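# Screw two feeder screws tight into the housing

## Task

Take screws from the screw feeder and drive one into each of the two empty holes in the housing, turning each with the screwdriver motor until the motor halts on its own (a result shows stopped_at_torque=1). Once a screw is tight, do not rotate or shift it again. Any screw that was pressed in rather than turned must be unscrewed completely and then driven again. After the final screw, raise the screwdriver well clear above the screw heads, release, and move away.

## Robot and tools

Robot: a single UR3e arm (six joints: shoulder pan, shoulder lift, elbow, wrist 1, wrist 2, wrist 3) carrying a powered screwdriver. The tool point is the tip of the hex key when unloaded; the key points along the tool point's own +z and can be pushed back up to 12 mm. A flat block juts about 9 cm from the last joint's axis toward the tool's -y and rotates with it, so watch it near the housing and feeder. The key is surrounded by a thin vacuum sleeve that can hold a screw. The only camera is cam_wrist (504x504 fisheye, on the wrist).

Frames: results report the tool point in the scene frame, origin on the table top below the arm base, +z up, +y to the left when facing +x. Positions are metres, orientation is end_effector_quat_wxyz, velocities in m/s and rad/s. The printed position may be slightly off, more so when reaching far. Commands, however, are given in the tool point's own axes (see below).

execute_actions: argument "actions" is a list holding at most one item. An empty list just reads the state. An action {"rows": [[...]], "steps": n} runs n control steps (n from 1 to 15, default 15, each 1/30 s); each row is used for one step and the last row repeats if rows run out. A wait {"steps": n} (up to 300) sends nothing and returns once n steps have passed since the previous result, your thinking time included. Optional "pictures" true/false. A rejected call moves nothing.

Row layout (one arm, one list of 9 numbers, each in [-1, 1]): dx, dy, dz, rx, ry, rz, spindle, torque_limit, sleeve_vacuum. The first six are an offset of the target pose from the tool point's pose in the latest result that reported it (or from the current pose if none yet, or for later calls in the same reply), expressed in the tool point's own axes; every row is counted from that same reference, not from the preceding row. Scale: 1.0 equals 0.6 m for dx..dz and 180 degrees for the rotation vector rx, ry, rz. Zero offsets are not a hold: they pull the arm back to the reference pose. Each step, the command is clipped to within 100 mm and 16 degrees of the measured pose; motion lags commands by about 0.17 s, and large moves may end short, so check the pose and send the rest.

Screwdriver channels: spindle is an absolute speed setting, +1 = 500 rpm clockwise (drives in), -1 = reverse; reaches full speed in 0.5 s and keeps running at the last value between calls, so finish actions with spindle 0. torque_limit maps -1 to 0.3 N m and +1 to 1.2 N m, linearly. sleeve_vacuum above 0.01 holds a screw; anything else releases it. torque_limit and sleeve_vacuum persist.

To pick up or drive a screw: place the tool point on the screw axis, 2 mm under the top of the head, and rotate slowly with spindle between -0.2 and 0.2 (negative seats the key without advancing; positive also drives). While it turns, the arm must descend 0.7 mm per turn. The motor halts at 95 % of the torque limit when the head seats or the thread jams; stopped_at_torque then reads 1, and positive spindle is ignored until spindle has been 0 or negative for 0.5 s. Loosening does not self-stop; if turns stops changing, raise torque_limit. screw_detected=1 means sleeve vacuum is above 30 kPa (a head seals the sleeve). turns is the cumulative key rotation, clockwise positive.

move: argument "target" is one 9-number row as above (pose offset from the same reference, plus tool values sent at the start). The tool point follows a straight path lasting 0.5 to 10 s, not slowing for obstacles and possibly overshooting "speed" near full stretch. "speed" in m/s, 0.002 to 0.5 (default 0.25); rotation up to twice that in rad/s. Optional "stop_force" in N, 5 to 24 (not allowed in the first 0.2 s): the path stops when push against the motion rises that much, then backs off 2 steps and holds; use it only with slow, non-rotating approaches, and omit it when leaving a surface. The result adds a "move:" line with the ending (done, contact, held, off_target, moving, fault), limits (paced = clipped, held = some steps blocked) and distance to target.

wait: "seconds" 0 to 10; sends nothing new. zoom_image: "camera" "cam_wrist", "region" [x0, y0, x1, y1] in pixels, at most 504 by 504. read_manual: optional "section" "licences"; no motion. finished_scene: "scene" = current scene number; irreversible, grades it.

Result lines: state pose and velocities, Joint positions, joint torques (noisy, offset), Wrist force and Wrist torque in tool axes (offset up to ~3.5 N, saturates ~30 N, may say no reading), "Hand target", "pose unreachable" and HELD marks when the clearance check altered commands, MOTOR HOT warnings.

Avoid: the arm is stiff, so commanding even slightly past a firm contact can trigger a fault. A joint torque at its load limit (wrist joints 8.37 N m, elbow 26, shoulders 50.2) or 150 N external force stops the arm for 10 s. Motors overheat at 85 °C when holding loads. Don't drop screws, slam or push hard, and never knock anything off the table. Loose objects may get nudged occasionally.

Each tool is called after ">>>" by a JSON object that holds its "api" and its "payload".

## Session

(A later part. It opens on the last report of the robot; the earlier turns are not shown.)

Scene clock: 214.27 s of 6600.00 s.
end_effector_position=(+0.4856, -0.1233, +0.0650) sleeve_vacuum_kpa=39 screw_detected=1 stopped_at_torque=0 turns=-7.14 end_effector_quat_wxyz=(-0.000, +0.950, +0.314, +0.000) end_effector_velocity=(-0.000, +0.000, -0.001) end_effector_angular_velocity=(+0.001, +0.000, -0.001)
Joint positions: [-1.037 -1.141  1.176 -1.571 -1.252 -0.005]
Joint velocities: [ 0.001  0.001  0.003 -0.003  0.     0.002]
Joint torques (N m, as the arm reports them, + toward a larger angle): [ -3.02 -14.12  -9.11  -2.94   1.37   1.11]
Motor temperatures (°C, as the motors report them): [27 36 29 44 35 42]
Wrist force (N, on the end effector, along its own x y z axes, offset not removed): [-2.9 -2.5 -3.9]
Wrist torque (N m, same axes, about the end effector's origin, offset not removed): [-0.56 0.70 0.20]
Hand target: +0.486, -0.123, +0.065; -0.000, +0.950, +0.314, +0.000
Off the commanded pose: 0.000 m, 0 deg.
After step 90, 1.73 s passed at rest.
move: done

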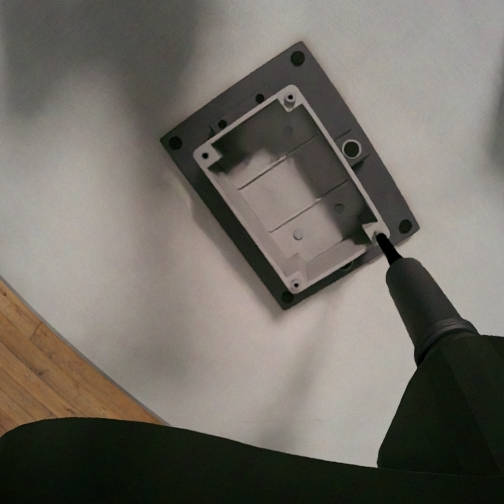

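>>> {"api": "move", "payload": {"target": [0,0,-0.004,0,0,0,0,0,1], "speed": 0.01}}

>>> {"api": "move", "payload": {"target": [0.0022,0.0016,0,0,0,0,0,0,1], "speed": 0.005}}

>>> {"api": "zoom_image", "payload": {"camera": "cam_wrist", "region": [355,205,405,255]}}

>>> {"api": "move", "payload": {"target": [0,0,0.006,0,0,0,0,0,1], "speed": 0.003}}

>>> {"api": "zoom_image", "payload": {"camera": "cam_wrist", "region": [355,205,405,255]}}

Scene clock: 225.60 s of 6600.00 s.
end_effector_position=(+0.4856, -0.1233, +0.0673) sleeve_vacuum_kpa=39 screw_detected=1 stopped_at_torque=0 turns=-7.14 end_effector_quat_wxyz=(-0.000, +0.950, +0.314, +0.000) end_effector_velocity=(+0.000, +0.000, +0.001) end_effector_angular_velocity=(+0.001, +0.000, -0.000)
Joint positions: [-1.039 -1.142  1.167 -1.56  -1.252 -0.007]
Joint velocities: [-0.001  0.001 -0.005  0.005  0.001 -0.001]
Joint torques (N m, as the arm reports them, + toward a larger angle): [ -8.32 -19.93 -12.91  -1.58  -0.09  -1.1 ]
Motor temperatures (°C, as the motors report them): [27 36 29 44 35 42]
Wrist force (N, on the end effector, along its own x y z axes, offset not removed): [-2.1 -2.8 -0.5]
Wrist torque (N m, same axes, about the end effector's origin, offset not removed): [-0.77 0.50 0.26]
Hand target: +0.486, -0.123, +0.067; -0.000, +0.950, +0.314, +0.000
Off the commanded pose: 0.000 m, 0 deg.
After step 90, 7.63 s passed at rest.
move: done

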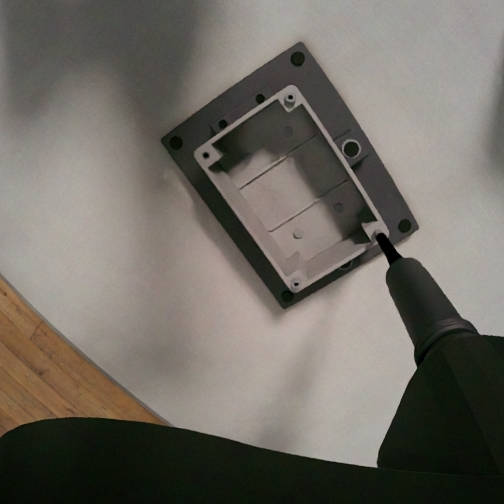

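Scene clock: 226.30 s of 6600.00 s.
end_effector_position=(+0.4871, -0.1233, +0.0673) sleeve_vacuum_kpa=39 screw_detected=1 stopped_at_torque=0 turns=-7.14 end_effector_quat_wxyz=(-0.000, +0.950, +0.314, +0.000) end_effector_velocity=(+0.001, -0.001, +0.000) end_effector_angular_velocity=(-0.000, -0.001, -0.005)
Joint positions: [-1.036 -1.136  1.157 -1.557 -1.252 -0.004]
Joint velocities: [-0.002  0.003 -0.005  0.002  0.001  0.003]
Joint torques (N m, as the arm reports them, + toward a larger angle): [ -3.1  -14.87 -13.05  -1.62   1.65   1.06]
Motor temperatures (°C, as the motors report them): [27 36 29 44 35 42]
Wrist force (N, on the end effector, along its own x y z axes, offset not removed): [-1.7 -2.1 -1.0]
Wrist torque (N m, same axes, about the end effector's origin, offset not removed): [-0.57 0.36 0.19]
Hand target: +0.487, -0.123, +0.067; -0.000, +0.950, +0.314, +0.000
Off the commanded pose: 0.000 m, 0 deg.
move: done

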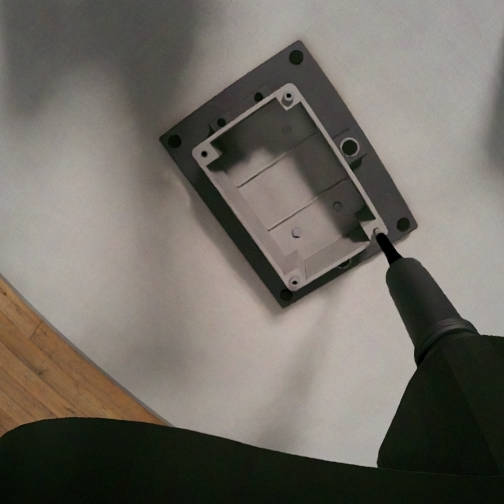

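Region (355, 205, 405, 255) of cam_wrist's 504x504 image, scaled by 10.080, with more detail than that image has.

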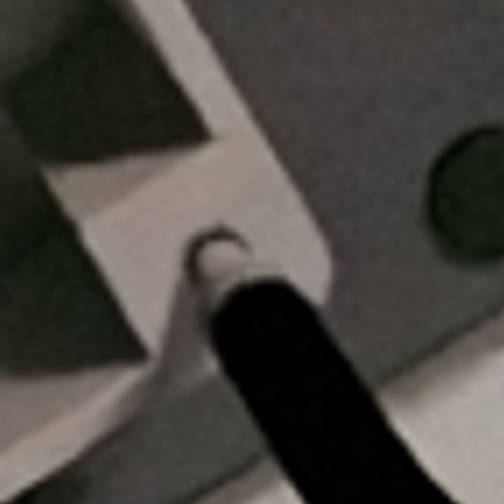

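Scene clock: 227.73 s of 6600.00 s.
end_effector_position=(+0.4871, -0.1233, +0.0638) sleeve_vacuum_kpa=39 screw_detected=1 stopped_at_torque=0 turns=-7.14 end_effector_quat_wxyz=(-0.000, +0.950, +0.314, +0.000) end_effector_velocity=(-0.000, +0.000, -0.001) end_effector_angular_velocity=(+0.001, +0.001, -0.000)
Joint positions: [-1.033 -1.134  1.171 -1.574 -1.252 -0.001]
Joint velocities: [ 0.001  0.001  0.003 -0.003 -0.     0.001]
Joint torques (N m, as the arm reports them, + toward a larger angle): [ -2.22 -13.99  -8.82  -2.79   1.62   1.06]
Motor temperatures (°C, as the motors report them): [27 36 29 44 35 42]
Wrist force (N, on the end effector, along its own x y z axes, offset not removed): [-3.8 -1.8 -4.0]
Wrist torque (N m, same axes, about the end effector's origin, offset not removed): [-0.49 0.78 0.19]
Hand target: +0.487, -0.123, +0.064; -0.000, +0.950, +0.314, +0.000
Off the commanded pose: 0.000 m, 0 deg.
move: done

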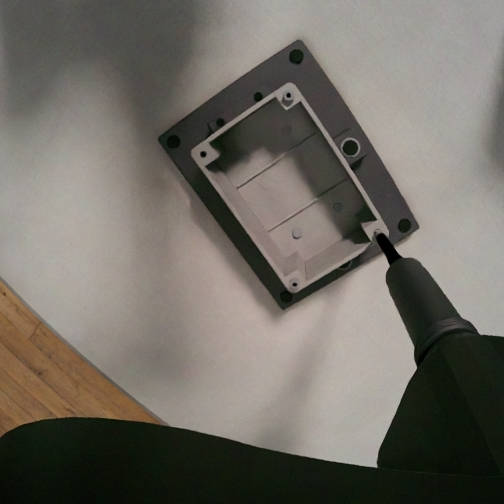

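Region (355, 205, 405, 255) of cam_wrist's 504x504 image, scaled by 10.080, with more detail than that image has.

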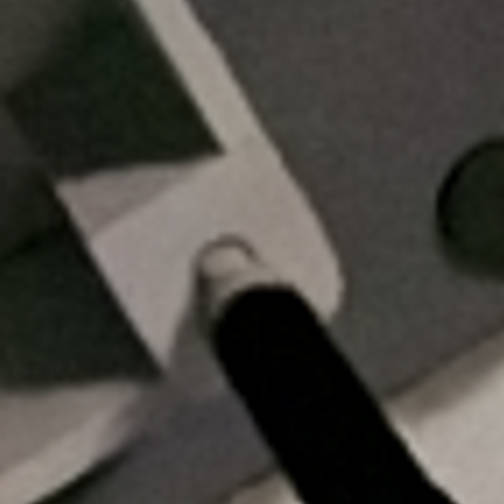

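Seated. Engage slowly, then drive at a matched rate.

>>> {"api": "move", "payload": {"target": [0,0,0.005,0,0,0,0.15,0.3,1], "speed": 0.002}}

>>> {"api": "move", "payload": {"target": [0,0,0.008,0,0,0,0.34,0.3,1], "speed": 0.002}}

>>> {"api": "execute_actions", "payload": {"actions": [{"rows":[[0,0,0,0,0,0,0,0.3,1]],"steps":6}]}}

>>> {"api": "zoom_image", "payload": {"camera": "cam_wrist", "region": [355,205,405,255]}}

Scene clock: 239.17 s of 6600.00 s.
end_effector_position=(+0.4872, -0.1233, +0.0609) sleeve_vacuum_kpa=40 screw_detected=1 stopped_at_torque=0 turns=-5.04 end_effector_quat_wxyz=(-0.000, +0.950, +0.314, +0.000) end_effector_velocity=(-0.000, -0.001, -0.000) end_effector_angular_velocity=(+0.001, -0.000, -0.002)
Joint positions: [-1.031 -1.133  1.182 -1.587 -1.252  0.002]
Joint velocities: [-0.001  0.001  0.002 -0.002  0.001  0.001]
Joint torques (N m, as the arm reports them, + toward a larger angle): [ -2.72 -13.92  -9.16  -2.83   1.7    1.13]
Motor temperatures (°C, as the motors report them): [27 36 29 44 35 42]
Wrist force (N, on the end effector, along its own x y z axes, offset not removed): [-3.4 -3.0 -5.4]
Wrist torque (N m, same axes, about the end effector's origin, offset not removed): [-0.71 0.59 0.22]
Hand target: +0.487, -0.123, +0.061; -0.000, +0.950, +0.314, +0.000
Off the commanded pose: 0.000 m, 0 deg.
After step 90, 6.73 s passed at rest.
move: done

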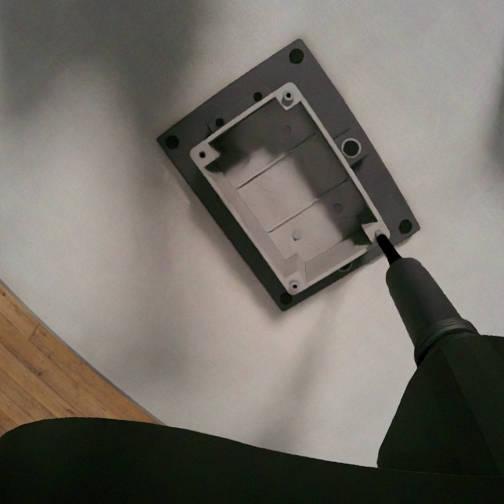

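Scene clock: 242.03 s of 6600.00 s.
end_effector_position=(+0.4872, -0.1232, +0.0561) sleeve_vacuum_kpa=40 screw_detected=1 stopped_at_torque=0 turns=2.66 end_effector_quat_wxyz=(-0.000, +0.950, +0.314, +0.000) end_effector_velocity=(-0.000, +0.000, -0.001) end_effector_angular_velocity=(+0.001, +0.001, +0.000)
Joint positions: [-1.027 -1.13   1.2   -1.609 -1.251  0.006]
Joint velocities: [ 0.001  0.001  0.002 -0.002 -0.    -0.   ]
Joint torques (N m, as the arm reports them, + toward a larger angle): [ -2.52 -14.11  -9.17  -2.93   1.7    1.12]
Motor temperatures (°C, as the motors report them): [27 36 29 44 35 42]
Wrist force (N, on the end effector, along its own x y z axes, offset not removed): [-3.7 -3.1 -5.3]
Wrist torque (N m, same axes, about the end effector's origin, offset not removed): [-0.72 0.63 0.22]
Hand target: +0.487, -0.123, +0.056; -0.000, +0.950, +0.314, +0.000
Off the commanded pose: 0.000 m, 0 deg.
move: done

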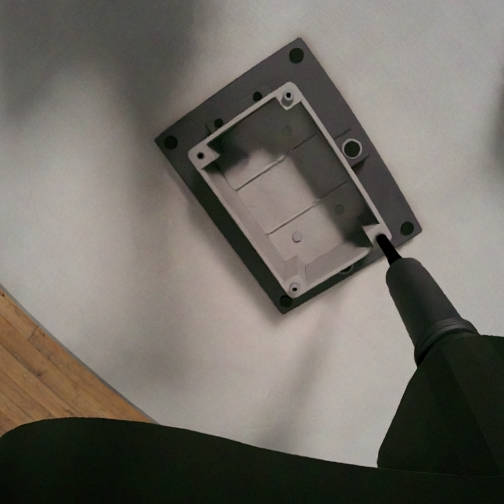

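Scene clock: 242.23 s of 6600.00 s.
end_effector_position=(+0.4872, -0.1232, +0.0560) sleeve_vacuum_kpa=40 screw_detected=1 stopped_at_torque=0 turns=2.66 end_effector_quat_wxyz=(-0.000, +0.950, +0.314, +0.000) end_effector_velocity=(-0.000, -0.000, +0.000) end_effector_angular_velocity=(+0.000, -0.000, -0.001)
Joint positions: [-1.027 -1.13   1.2   -1.609 -1.251  0.006]
Joint velocities: [-0.    -0.     0.     0.     0.     0.001]
Joint torques (N m, as the arm reports them, + toward a larger angle): [ -2.92 -14.2   -9.45  -2.5    1.68   1.08]
Motor temperatures (°C, as the motors report them): [27 36 29 44 35 42]
Wrist force (N, on the end effector, along its own x y z axes, offset not removed): [-3.9 -2.5 -4.8]
Wrist torque (N m, same axes, about the end effector's origin, offset not removed): [-0.55 0.73 0.18]
Hand target: +0.487, -0.123, +0.056; -0.000, +0.950, +0.314, +0.000
Off the commanded pose: 0.000 m, 0 deg.
Steps of this call (steps 1 to 6: all 6 steps of this action). Readings (end_effector_position | what the end effector reports):
1: (+0.4872, -0.1232, +0.0560) | sleeve_vacuum_kpa=40 screw_detected=1 stopped_at_torque=0 turns=2.66
2: (+0.4872, -0.1232, +0.0560) | sleeve_vacuum_kpa=40 screw_detected=1 stopped_at_torque=0 turns=2.66
4: (+0.4872, -0.1232, +0.0560) | sleeve_vacuum_kpa=40 screw_detected=1 stopped_at_torque=0 turns=2.66
6: the state above

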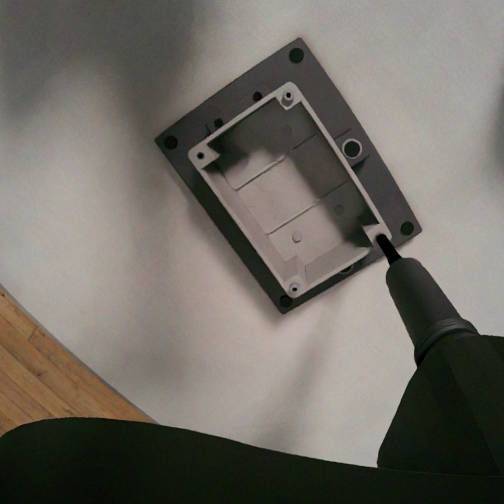

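Region (355, 205, 405, 255) of cam_wrist's 504x504 image, scaled by 10.080, with more detail than that image has.

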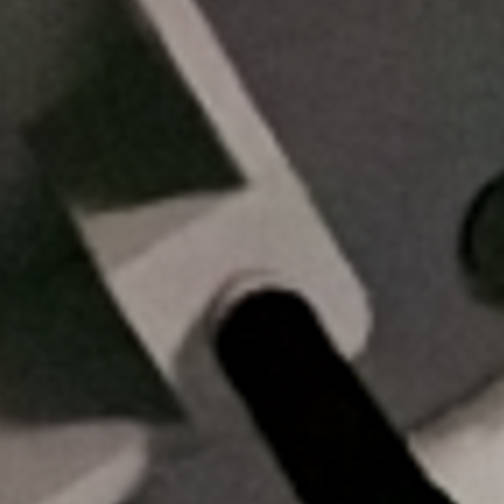

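>>> {"api": "move", "payload": {"target": [0,0,0.01,0,0,0,0.34,0.3,1], "speed": 0.002}}

Scene clock: 248.47 s of 6600.00 s.
end_effector_position=(+0.4872, -0.1232, +0.0501) sleeve_vacuum_kpa=40 screw_detected=1 stopped_at_torque=1 turns=6.31 end_effector_quat_wxyz=(-0.000, +0.950, +0.314, +0.000) end_effector_velocity=(+0.000, +0.000, -0.000) end_effector_angular_velocity=(-0.001, -0.000, +0.001)
Joint positions: [-1.022 -1.126  1.221 -1.636 -1.251  0.011]
Joint velocities: [ 0.001 -0.001  0.002 -0.002 -0.     0.   ]
Joint torques (N m, as the arm reports them, + toward a larger angle): [ -2.33 -13.55  -8.73  -2.84   1.66   1.17]
Motor temperatures (°C, as the motors report them): [27 36 29 44 35 42]
Wrist force (N, on the end effector, along its own x y z axes, offset not removed): [-3.9 -3.5 -6.9]
Wrist torque (N m, same axes, about the end effector's origin, offset not removed): [-0.67 0.66 0.19]
Hand target: +0.487, -0.123, +0.050; -0.000, +0.950, +0.314, +0.000
Off the commanded pose: 0.000 m, 0 deg.
move: done

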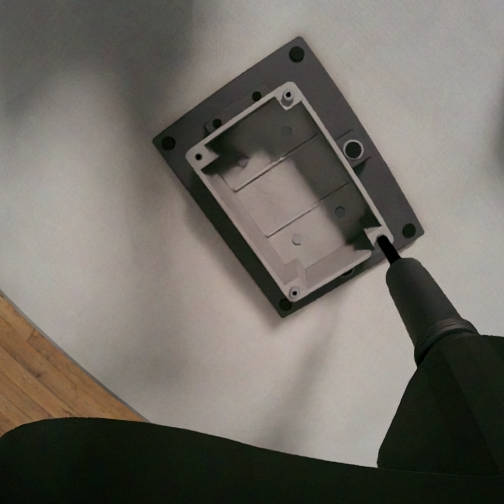

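>>> {"api": "move", "payload": {"target": [0,0,-0.083,0,0,0,0,0.3,0], "speed": 0.05}}

>>> {"api": "zoom_image", "payload": {"camera": "cam_wrist", "region": [320,170,440,290]}}

>>> {"api": "move", "payload": {"target": [0.1123,-0.276,-0.14,0,0,-0.33,0,0.3,0], "speed": 0.2}}

>>> {"api": "move", "payload": {"target": [0.23,0.026,0.012,0,0,0,0,0.3,0], "speed": 0.15}}

>>> {"api": "zoom_image", "payload": {"camera": "cam_wrist", "region": [355,205,405,255]}}

Scene clock: 258.53 s of 6600.00 s.
end_effector_position=(+0.4871, -0.1233, +0.0997) sleeve_vacuum_kpa=0 screw_detected=0 stopped_at_torque=1 turns=6.31 end_effector_quat_wxyz=(-0.000, +0.950, +0.314, +0.001) end_effector_velocity=(+0.000, +0.001, +0.002) end_effector_angular_velocity=(+0.001, +0.002, +0.002)
Joint positions: [-1.061 -1.139  1.014 -1.403 -1.253 -0.03 ]
Joint velocities: [ 0.001  0.005 -0.02   0.016 -0.001 -0.002]
Joint torques (N m, as the arm reports them, + toward a larger angle): [ -8.19 -15.72 -12.65  -1.56   0.    -1.05]
Motor temperatures (°C, as the motors report them): [27 36 29 44 35 42]
Wrist force (N, on the end effector, along its own x y z axes, offset not removed): [-2.4 -2.8 0.5]
Wrist torque (N m, same axes, about the end effector's origin, offset not removed): [-0.75 0.71 0.24]
Hand target: +0.487, -0.123, +0.100; -0.000, +0.950, +0.314, +0.000
Off the commanded pose: 0.000 m, 0 deg.
After step 90, 5.67 s passed at rest.
move: done

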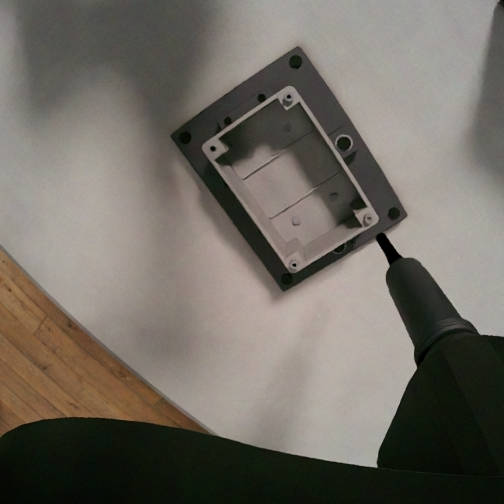

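Region (320, 170, 440, 290) of cam_wrist's 504x504 image, scaled by 4.200, with more detail than that image has.

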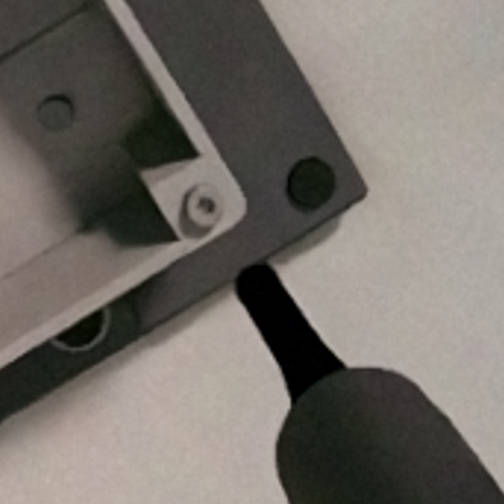

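Scene clock: 261.60 s of 6600.00 s.
end_effector_position=(+0.4424, +0.0495, +0.1838) sleeve_vacuum_kpa=0 screw_detected=0 stopped_at_torque=1 turns=6.31 end_effector_quat_wxyz=(+0.001, +0.670, +0.742, +0.001) end_effector_velocity=(+0.000, +0.002, +0.001) end_effector_angular_velocity=(+0.002, +0.006, +0.013)
Joint positions: [-0.844 -1.237  0.598 -0.963 -1.25  -0.836]
Joint velocities: [ 0.008  0.027 -0.055  0.032 -0.003 -0.006]
Joint torques (N m, as the arm reports them, + toward a larger angle): [ -1.69 -12.44 -10.74  -0.86  -0.42  -0.97]
Motor temperatures (°C, as the motors report them): [27 36 29 44 35 42]
Wrist force (N, on the end effector, along its own x y z axes, offset not removed): [-2.1 -2.3 -0.7]
Wrist torque (N m, same axes, about the end effector's origin, offset not removed): [-0.61 0.51 0.22]
Hand target: +0.442, +0.050, +0.184; +0.000, +0.669, +0.743, +0.001
Off the commanded pose: 0.000 m, 0 deg.
move: done

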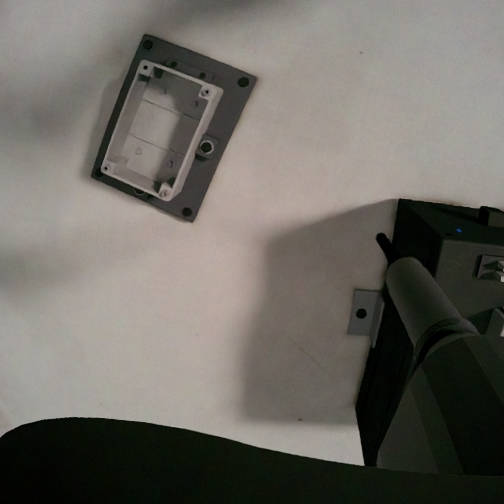

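Scene clock: 263.07 s of 6600.00 s.
end_effector_position=(+0.4439, +0.1883, +0.1770) sleeve_vacuum_kpa=0 screw_detected=0 stopped_at_torque=1 turns=6.31 end_effector_quat_wxyz=(+0.001, +0.670, +0.742, +0.001) end_effector_velocity=(+0.000, +0.001, +0.000) end_effector_angular_velocity=(-0.002, +0.001, -0.000)
Joint positions: [-0.484 -1.323  0.64  -1.033 -1.282 -0.46 ]
Joint velocities: [ 0.007  0.007 -0.014  0.005 -0.003  0.007]
Joint torques (N m, as the arm reports them, + toward a larger angle): [  0.55 -13.73 -11.38  -1.2   -0.19   1.19]
Motor temperatures (°C, as the motors report them): [27 36 29 44 35 42]
Wrist force (N, on the end effector, along its own x y z axes, offset not removed): [-2.5 -2.7 -0.6]
Wrist torque (N m, same axes, about the end effector's origin, offset not removed): [-0.76 0.63 0.23]
Hand target: +0.444, +0.188, +0.177; +0.001, +0.670, +0.742, +0.001
Off the commanded pose: 0.000 m, 0 deg.
move: done

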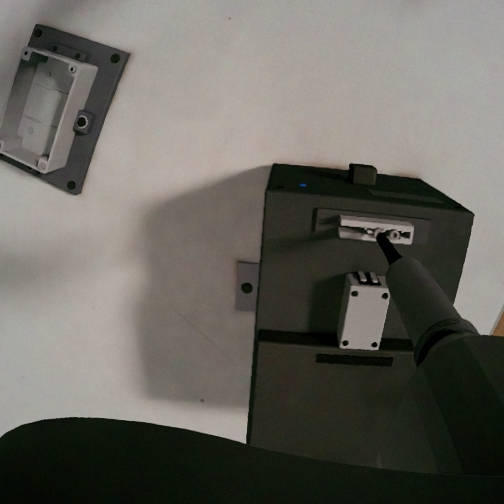

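Region (355, 205, 405, 255) of cam_wrist's 504x504 image, scaled by 10.080, with more detail than that image has.

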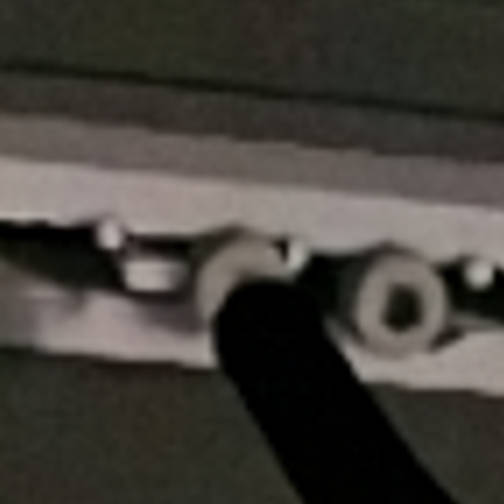

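>>> {"api": "move", "payload": {"target": [0.002,0.0008,0.012,0,0,0,0,0.3,1], "speed": 0.01}}

>>> {"api": "move", "payload": {"target": [0,0,0.008,0,0,0,-0.1,0.3,1], "speed": 0.003}}

>>> {"api": "execute_actions", "payload": {"actions": [{"rows":[[0,0,0,0,0,0,0,0.3,1]],"steps":6}]}}

>>> {"api": "zoom_image", "payload": {"camera": "cam_wrist", "region": [355,205,405,255]}}

Scene clock: 274.20 s of 6600.00 s.
end_effector_position=(+0.4443, +0.1895, +0.1700) sleeve_vacuum_kpa=14 screw_detected=0 stopped_at_torque=1 turns=6.31 end_effector_quat_wxyz=(+0.001, +0.670, +0.742, +0.001) end_effector_velocity=(-0.000, -0.001, -0.002) end_effector_angular_velocity=(-0.002, -0.000, +0.000)
Joint positions: [-0.473 -1.337  0.698 -1.08  -1.283 -0.449]
Joint velocities: [ 0.002 -0.007  0.023 -0.017 -0.002  0.002]
Joint torques (N m, as the arm reports them, + toward a larger angle): [ -0.09 -18.46  -8.77  -2.67  -0.02   1.11]
Motor temperatures (°C, as the motors report them): [27 36 29 44 35 42]
Wrist force (N, on the end effector, along its own x y z axes, offset not removed): [-2.6 -3.0 0.0]
Wrist torque (N m, same axes, about the end effector's origin, offset not removed): [-0.81 0.69 0.28]
Hand target: +0.444, +0.190, +0.170; +0.001, +0.670, +0.742, +0.001
Off the commanded pose: 0.000 m, 0 deg.
After step 90, 7.20 s passed at rest.
move: done

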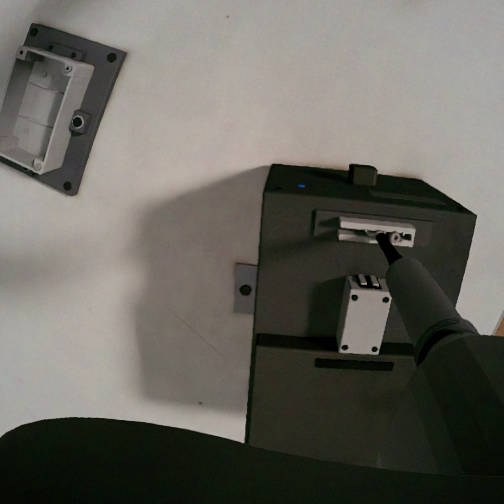

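Scene clock: 276.03 s of 6600.00 s.
end_effector_position=(+0.4443, +0.1895, +0.1653) sleeve_vacuum_kpa=39 screw_detected=1 stopped_at_torque=1 turns=4.79 end_effector_quat_wxyz=(+0.001, +0.670, +0.742, +0.001) end_effector_velocity=(+0.001, -0.000, -0.000) end_effector_angular_velocity=(-0.000, -0.002, -0.002)
Joint positions: [-0.469 -1.347  0.738 -1.111 -1.284 -0.445]
Joint velocities: [-0.001 -0.002  0.006 -0.005  0.     0.002]
Joint torques (N m, as the arm reports them, + toward a larger angle): [  0.38 -16.85  -7.69  -2.44  -0.48   1.07]
Motor temperatures (°C, as the motors report them): [27 36 29 44 35 42]
Wrist force (N, on the end effector, along its own x y z axes, offset not removed): [-2.8 -2.2 -5.6]
Wrist torque (N m, same axes, about the end effector's origin, offset not removed): [-0.63 0.75 0.24]
Hand target: +0.444, +0.190, +0.165; +0.001, +0.670, +0.742, +0.001
Off the commanded pose: 0.000 m, 0 deg.
move: done

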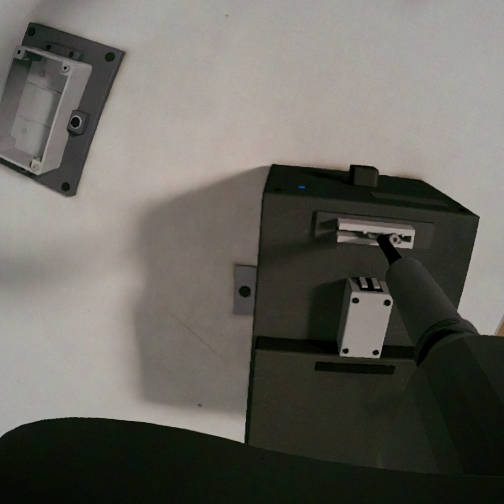

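Scene clock: 276.23 s of 6600.00 s.
end_effector_position=(+0.4443, +0.1895, +0.1653) sleeve_vacuum_kpa=39 screw_detected=1 stopped_at_torque=1 turns=4.79 end_effector_quat_wxyz=(+0.001, +0.670, +0.742, +0.001) end_effector_velocity=(-0.000, +0.000, +0.000) end_effector_angular_velocity=(+0.000, -0.001, +0.000)
Joint positions: [-0.469 -1.347  0.738 -1.111 -1.284 -0.445]
Joint velocities: [ 0.    -0.001 -0.     0.     0.001  0.   ]
Joint torques (N m, as the arm reports them, + toward a larger angle): [  0.29 -15.65  -9.5   -1.58  -0.46   1.04]
Motor temperatures (°C, as the motors report them): [27 36 29 44 35 42]
Wrist force (N, on the end effector, along its own x y z axes, offset not removed): [-1.9 -2.9 -5.2]
Wrist torque (N m, same axes, about the end effector's origin, offset not removed): [-0.87 0.51 0.27]
Hand target: +0.444, +0.190, +0.165; +0.001, +0.670, +0.742, +0.001
Off the commanded pose: 0.000 m, 0 deg.
Steps of this call (steps 1 to 6: all 6 steps of this action). Readings (end_effector_position | what the end effector reports):
1: (+0.4443, +0.1895, +0.1653) | sleeve_vacuum_kpa=39 screw_detected=1 stopped_at_torque=1 turns=4.79
2: (+0.4443, +0.1895, +0.1653) | sleeve_vacuum_kpa=39 screw_detected=1 stopped_at_torque=1 turns=4.79
4: (+0.4443, +0.1895, +0.1653) | sleeve_vacuum_kpa=39 screw_detected=1 stopped_at_torque=1 turns=4.79
6: the state above

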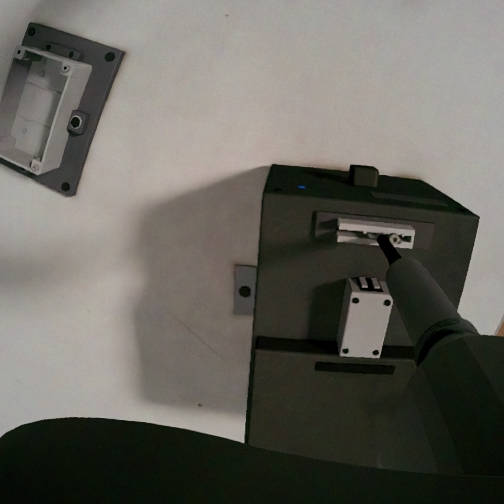

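Region (355, 205, 405, 255) of cam_wrist's 504x504 image, scaled by 10.080, with more detail than that image has.

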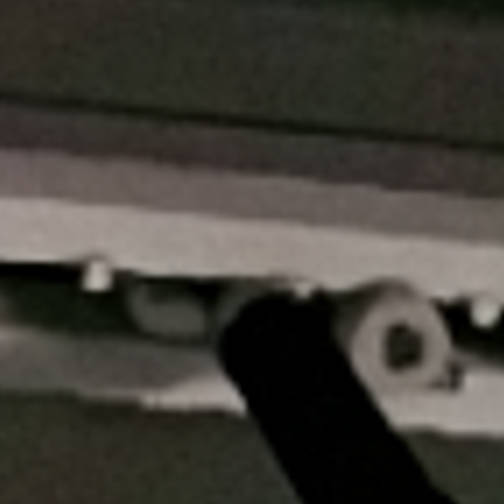

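>>> {"api": "move", "payload": {"target": [0,0,-0.035,0,0,0,0,0.3,1], "speed": 0.02}}

>>> {"api": "move", "payload": {"target": [-0.18,-0.06,0,0,0,0,0,0.3,1], "speed": 0.15}}

>>> {"api": "move", "payload": {"target": [-0.4,-0.125,0.178,0,0,0.25,0,0.3,1], "speed": 0.15}}

>>> {"api": "zoom_image", "payload": {"camera": "cam_wrist", "region": [330,180,430,280]}}

Scene clock: 286.30 s of 6600.00 s.
end_effector_position=(+0.4442, +0.1895, +0.1860) sleeve_vacuum_kpa=39 screw_detected=1 stopped_at_torque=1 turns=4.79 end_effector_quat_wxyz=(+0.001, +0.670, +0.742, +0.002) end_effector_velocity=(+0.000, -0.001, +0.002) end_effector_angular_velocity=(-0.001, +0.005, -0.000)
Joint positions: [-0.488 -1.292  0.541 -0.965 -1.281 -0.464]
Joint velocities: [-0.     0.024 -0.053  0.033 -0.003 -0.001]
Joint torques (N m, as the arm reports them, + toward a larger angle): [ -4.24 -14.18 -11.24  -1.26  -0.1   -1.09]
Motor temperatures (°C, as the motors report them): [27 36 29 44 35 42]
Wrist force (N, on the end effector, along its own x y z axes, offset not removed): [-2.8 -2.3 -0.4]
Wrist torque (N m, same axes, about the end effector's origin, offset not removed): [-0.63 0.74 0.21]
Hand target: +0.444, +0.189, +0.186; +0.001, +0.670, +0.742, +0.001
Off the commanded pose: 0.000 m, 0 deg.
After step 90, 5.73 s passed at rest.
move: done

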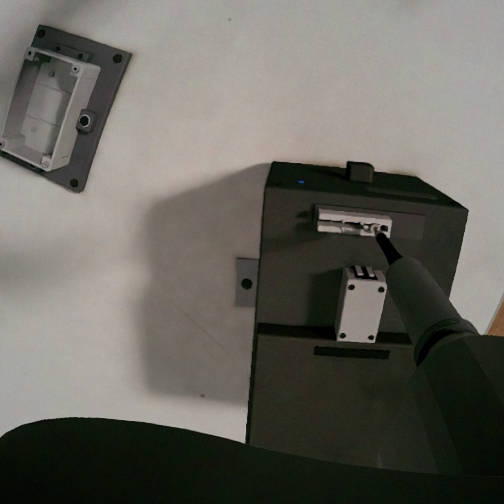

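Scene clock: 287.60 s of 6600.00 s.
end_effector_position=(+0.4194, +0.0785, +0.1856) sleeve_vacuum_kpa=39 screw_detected=1 stopped_at_torque=1 turns=4.79 end_effector_quat_wxyz=(+0.001, +0.670, +0.742, +0.001) end_effector_velocity=(-0.001, -0.002, +0.000) end_effector_angular_velocity=(+0.001, -0.003, -0.000)
Joint positions: [-0.827 -1.407  0.816 -1.016 -1.251 -0.818]
Joint velocities: [-0.01  -0.006  0.011 -0.004  0.003 -0.01 ]
Joint torques (N m, as the arm reports them, + toward a larger angle): [ -6.02 -14.8   -8.17  -2.55   1.41  -1.12]
Motor temperatures (°C, as the motors report them): [27 36 29 44 35 42]
Wrist force (N, on the end effector, along its own x y z axes, offset not removed): [-2.6 -2.8 -0.7]
Wrist torque (N m, same axes, about the end effector's origin, offset not removed): [-0.75 0.66 0.24]
Hand target: +0.419, +0.078, +0.186; +0.001, +0.670, +0.742, +0.001
Off the commanded pose: 0.000 m, 0 deg.
move: done

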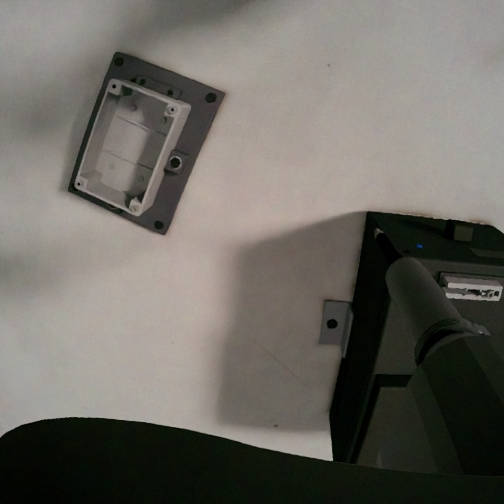

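Scene clock: 290.73 s of 6600.00 s.
end_effector_position=(+0.3696, -0.1676, +0.0782) sleeve_vacuum_kpa=39 screw_detected=1 stopped_at_torque=1 turns=4.79 end_effector_quat_wxyz=(-0.000, +0.903, +0.430, +0.001) end_effector_velocity=(-0.000, -0.002, -0.001) end_effector_angular_velocity=(+0.001, -0.000, -0.006)
Joint positions: [-1.345 -1.291  1.459 -1.607 -1.277 -0.577]
Joint velocities: [-0.002  0.006  0.    -0.005  0.     0.004]
Joint torques (N m, as the arm reports them, + toward a larger angle): [ -8.14 -11.21  -9.63  -2.61  -0.22   1.  ]
Motor temperatures (°C, as the motors report them): [27 36 29 44 35 42]
Wrist force (N, on the end effector, along its own x y z axes, offset not removed): [-2.7 -2.5 -0.6]
Wrist torque (N m, same axes, about the end effector's origin, offset not removed): [-0.65 0.69 0.20]
Hand target: +0.370, -0.168, +0.078; -0.000, +0.903, +0.429, +0.001
Off the commanded pose: 0.000 m, 0 deg.
move: done

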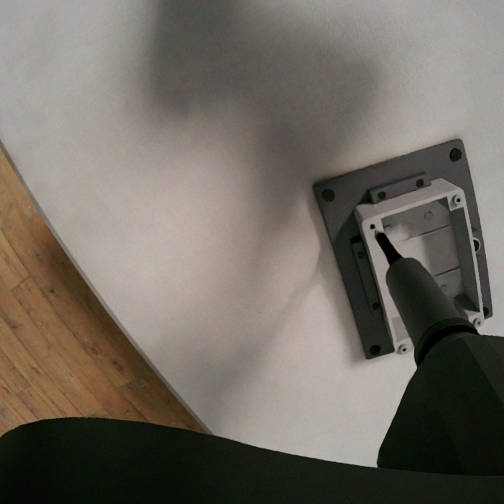

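Region (330, 180, 430, 280) of cam_wrist's 504x504 image, scaled by 5.040, with more detail than that image has.

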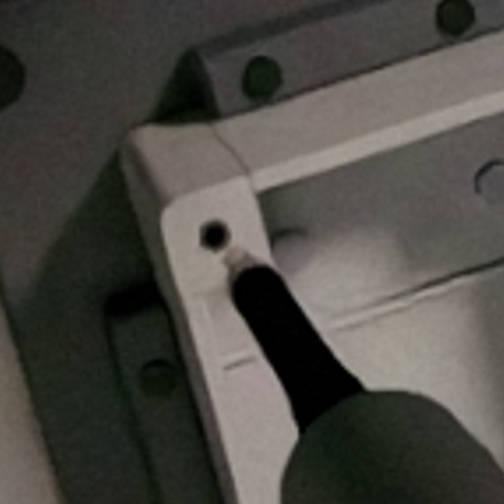

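>>> {"api": "move", "payload": {"target": [-0.0013,0.0008,0.017,0,0,0,0,0.3,1], "speed": 0.01}}

>>> {"api": "zoom_image", "payload": {"camera": "cam_wrist", "region": [355,205,405,255]}}

>>> {"api": "move", "payload": {"target": [0,0,0.007,0,0,0,0,0.3,1], "speed": 0.003}}

>>> {"api": "zoom_image", "payload": {"camera": "cam_wrist", "region": [355,205,405,255]}}

Scene clock: 301.17 s of 6600.00 s.
end_effector_position=(+0.3695, -0.1685, +0.0682) sleeve_vacuum_kpa=39 screw_detected=1 stopped_at_torque=1 turns=4.79 end_effector_quat_wxyz=(-0.000, +0.903, +0.430, +0.001) end_effector_velocity=(-0.000, -0.000, -0.002) end_effector_angular_velocity=(-0.001, +0.000, +0.001)
Joint positions: [-1.338 -1.281  1.494 -1.653 -1.276 -0.57 ]
Joint velocities: [ 0.002  0.001  0.007 -0.01  -0.     0.001]
Joint torques (N m, as the arm reports them, + toward a larger angle): [ -3.09 -11.21  -9.83  -2.71   1.54   1.07]
Motor temperatures (°C, as the motors report them): [27 36 29 44 35 42]
Wrist force (N, on the end effector, along its own x y z axes, offset not removed): [-2.4 -2.7 -0.9]
Wrist torque (N m, same axes, about the end effector's origin, offset not removed): [-0.77 0.58 0.24]
Hand target: +0.369, -0.169, +0.068; -0.000, +0.903, +0.430, +0.001
Off the commanded pose: 0.000 m, 0 deg.
After step 90, 6.20 s passed at rest.
move: done

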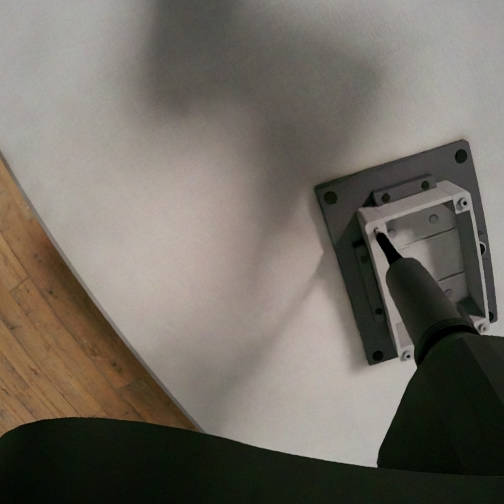

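Region (355, 205, 405, 255) of cam_wrist's 504x504 image, scaled by 10.080, with more detail than that image has.

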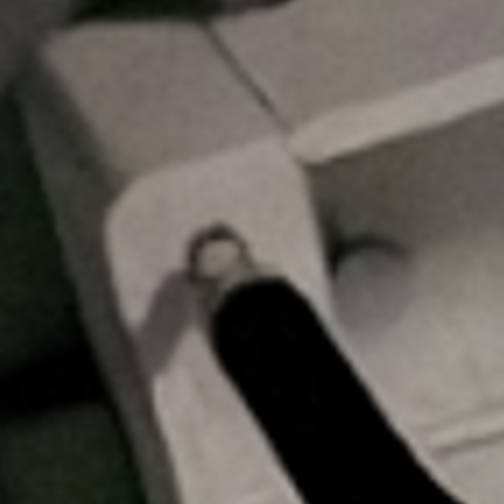

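Scene clock: 302.80 s of 6600.00 s.
end_effector_position=(+0.3695, -0.1685, +0.0641) sleeve_vacuum_kpa=38 screw_detected=1 stopped_at_torque=1 turns=4.79 end_effector_quat_wxyz=(-0.000, +0.903, +0.430, +0.001) end_effector_velocity=(-0.000, +0.000, -0.001) end_effector_angular_velocity=(-0.000, +0.000, +0.002)
Joint positions: [-1.334 -1.278  1.509 -1.672 -1.275 -0.566]
Joint velocities: [ 0.001  0.     0.002 -0.003 -0.    -0.001]
Joint torques (N m, as the arm reports them, + toward a larger angle): [ -2.71 -10.34  -8.3   -2.27   0.68   1.02]
Motor temperatures (°C, as the motors report them): [27 36 29 44 35 42]
Wrist force (N, on the end effector, along its own x y z axes, offset not removed): [-2.1 -1.6 -3.3]
Wrist torque (N m, same axes, about the end effector's origin, offset not removed): [-0.71 0.72 0.19]
Hand target: +0.369, -0.168, +0.064; -0.000, +0.903, +0.430, +0.001
Off the commanded pose: 0.000 m, 0 deg.
move: done

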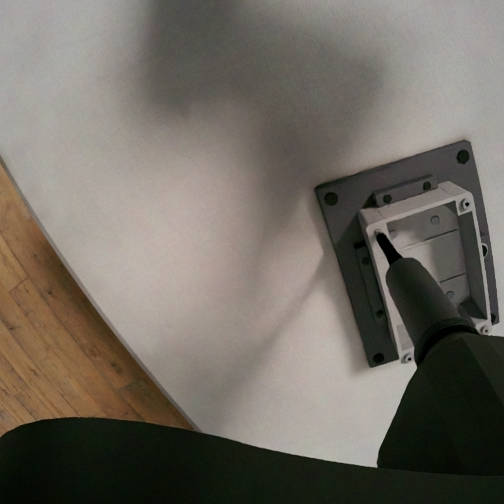

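Region (355, 205, 405, 255) of cam_wrist's 504x504 image, scaled by 10.080, with more detail than that image has.

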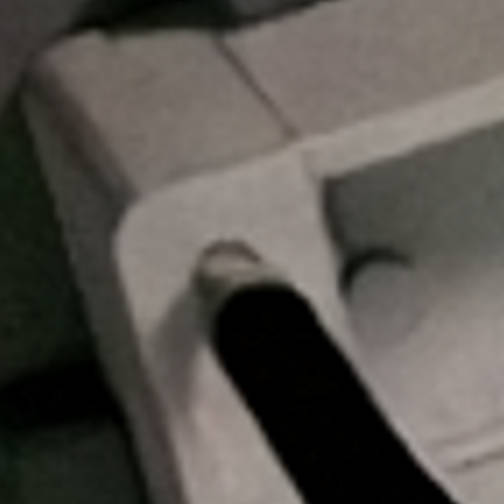

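>>> {"api": "move", "payload": {"target": [0.0005,0.0006,0,0,0,0,0,0.3,1], "speed": 0.002}}

>>> {"api": "move", "payload": {"target": [0,0,0.005,0,0,0,0.15,0.3,1], "speed": 0.002}}

>>> {"api": "move", "payload": {"target": [0,0,0.016,0,0,0,0.5,0.3,1], "speed": 0.003, "stop_force": 5}}

Scene clock: 309.40 s of 6600.00 s.
end_effector_position=(+0.3699, -0.1685, +0.0641) sleeve_vacuum_kpa=40 screw_detected=1 stopped_at_torque=1 turns=4.79 end_effector_quat_wxyz=(-0.000, +0.903, +0.430, +0.001) end_effector_velocity=(+0.000, -0.001, +0.000) end_effector_angular_velocity=(-0.001, -0.000, -0.002)
Joint positions: [-1.333 -1.277  1.507 -1.672 -1.275 -0.565]
Joint velocities: [-0.001  0.001 -0.001 -0.001 -0.     0.001]
Joint torques (N m, as the arm reports them, + toward a larger angle): [ -2.52 -10.51 -11.8   -1.02   1.38   1.07]
Motor temperatures (°C, as the motors report them): [27 36 29 44 35 42]
Wrist force (N, on the end effector, along its own x y z axes, offset not removed): [-3.0 -3.0 -3.5]
Wrist torque (N m, same axes, about the end effector's origin, offset not removed): [-0.77 0.74 0.25]
Hand target: +0.370, -0.168, +0.064; -0.000, +0.903, +0.430, +0.001
Off the commanded pose: 0.000 m, 0 deg.
After step 90, 2.90 s passed at rest.
move: done

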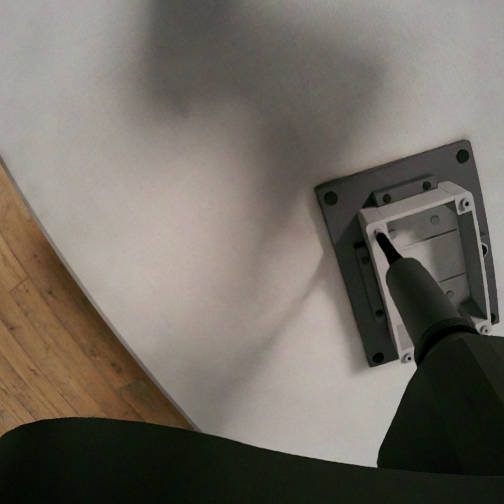

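Scene clock: 311.13 s of 6600.00 s.
end_effector_position=(+0.3700, -0.1685, +0.0611) sleeve_vacuum_kpa=40 screw_detected=1 stopped_at_torque=0 turns=6.93 end_effector_quat_wxyz=(-0.000, +0.903, +0.430, +0.001) end_effector_velocity=(-0.000, +0.001, -0.001) end_effector_angular_velocity=(+0.001, +0.001, +0.001)
Joint positions: [-1.331 -1.274  1.517 -1.686 -1.275 -0.563]
Joint velocities: [ 0.002  0.001  0.001 -0.001 -0.     0.   ]
Joint torques (N m, as the arm reports them, + toward a larger angle): [ -2.87 -10.68  -8.78  -2.67   1.34   1.12]
Motor temperatures (°C, as the motors report them): [27 36 29 44 35 42]
Wrist force (N, on the end effector, along its own x y z axes, offset not removed): [-2.3 -3.3 -4.5]
Wrist torque (N m, same axes, about the end effector's origin, offset not removed): [-0.70 0.65 0.24]
Hand target: +0.370, -0.168, +0.061; -0.000, +0.903, +0.430, +0.001
Off the commanded pose: 0.000 m, 0 deg.
move: done

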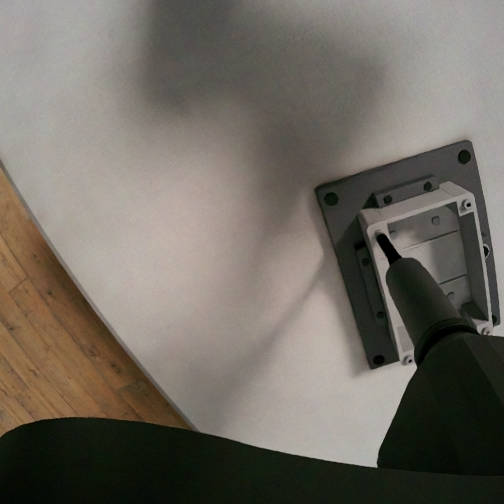

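Scene clock: 314.80 s of 6600.00 s.
end_effector_position=(+0.3700, -0.1685, +0.0515) sleeve_vacuum_kpa=40 screw_detected=1 stopped_at_torque=1 turns=18.02 end_effector_quat_wxyz=(-0.000, +0.903, +0.430, +0.001) end_effector_velocity=(+0.000, +0.000, -0.001) end_effector_angular_velocity=(+0.001, -0.000, -0.001)
Joint positions: [-1.323 -1.265  1.55  -1.73  -1.274 -0.555]
Joint velocities: [ 0.     0.002  0.002 -0.003  0.001  0.001]
Joint torques (N m, as the arm reports them, + toward a larger angle): [ -2.65 -10.14  -8.6   -2.74   1.25   1.15]
Motor temperatures (°C, as the motors report them): [27 36 29 44 35 42]
Wrist force (N, on the end effector, along its own x y z axes, offset not removed): [-2.0 -3.5 -5.6]
Wrist torque (N m, same axes, about the end effector's origin, offset not removed): [-0.66 0.65 0.18]
Hand target: +0.370, -0.168, +0.051; -0.000, +0.903, +0.430, +0.001
Off the commanded pose: 0.000 m, 0 deg.
move: done

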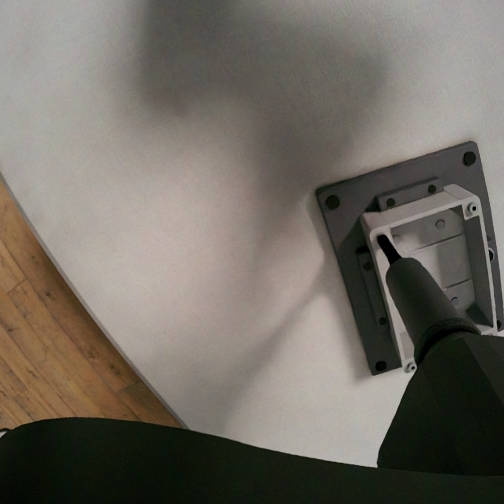

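>>> {"api": "move", "payload": {"target": [0,0,-0.17,0,0,0,0,0.3,0], "speed": 0.08}}

>>> {"api": "finished_scene", "payload": {"scene": 1}}

Scene clock: 321.77 s of 6600.00 s.
end_effector_position=(+0.3696, -0.1686, +0.1533) sleeve_vacuum_kpa=0 screw_detected=0 stopped_at_torque=1 turns=18.02 end_effector_quat_wxyz=(+0.000, +0.903, +0.430, +0.001) end_effector_velocity=(+0.000, -0.000, +0.002) end_effector_angular_velocity=(+0.003, +0.003, +0.002)
Joint positions: [-1.404 -1.275  1.096 -1.242 -1.285 -0.638]
Joint velocities: [ 0.001  0.01  -0.022  0.015 -0.002 -0.001]
Joint torques (N m, as the arm reports them, + toward a larger angle): [ -7.08 -10.75 -11.97  -1.15  -0.21  -1.01]
Motor temperatures (°C, as the motors report them): [27 36 29 44 35 42]
Wrist force (N, on the end effector, along its own x y z axes, offset not removed): [-2.6 -2.5 -0.2]
Wrist torque (N m, same axes, about the end effector's origin, offset not removed): [-0.71 0.69 0.23]
Hand target: +0.370, -0.169, +0.154; -0.000, +0.903, +0.430, +0.001
Off the commanded pose: 0.000 m, 0 deg.
After step 90, 2.20 s passed at rest.
move: done

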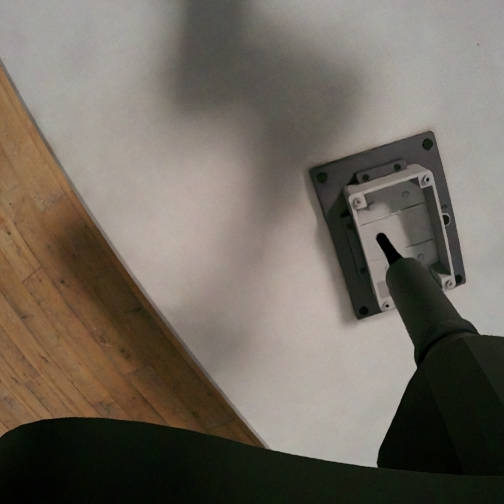

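The scene is finished: the task was done.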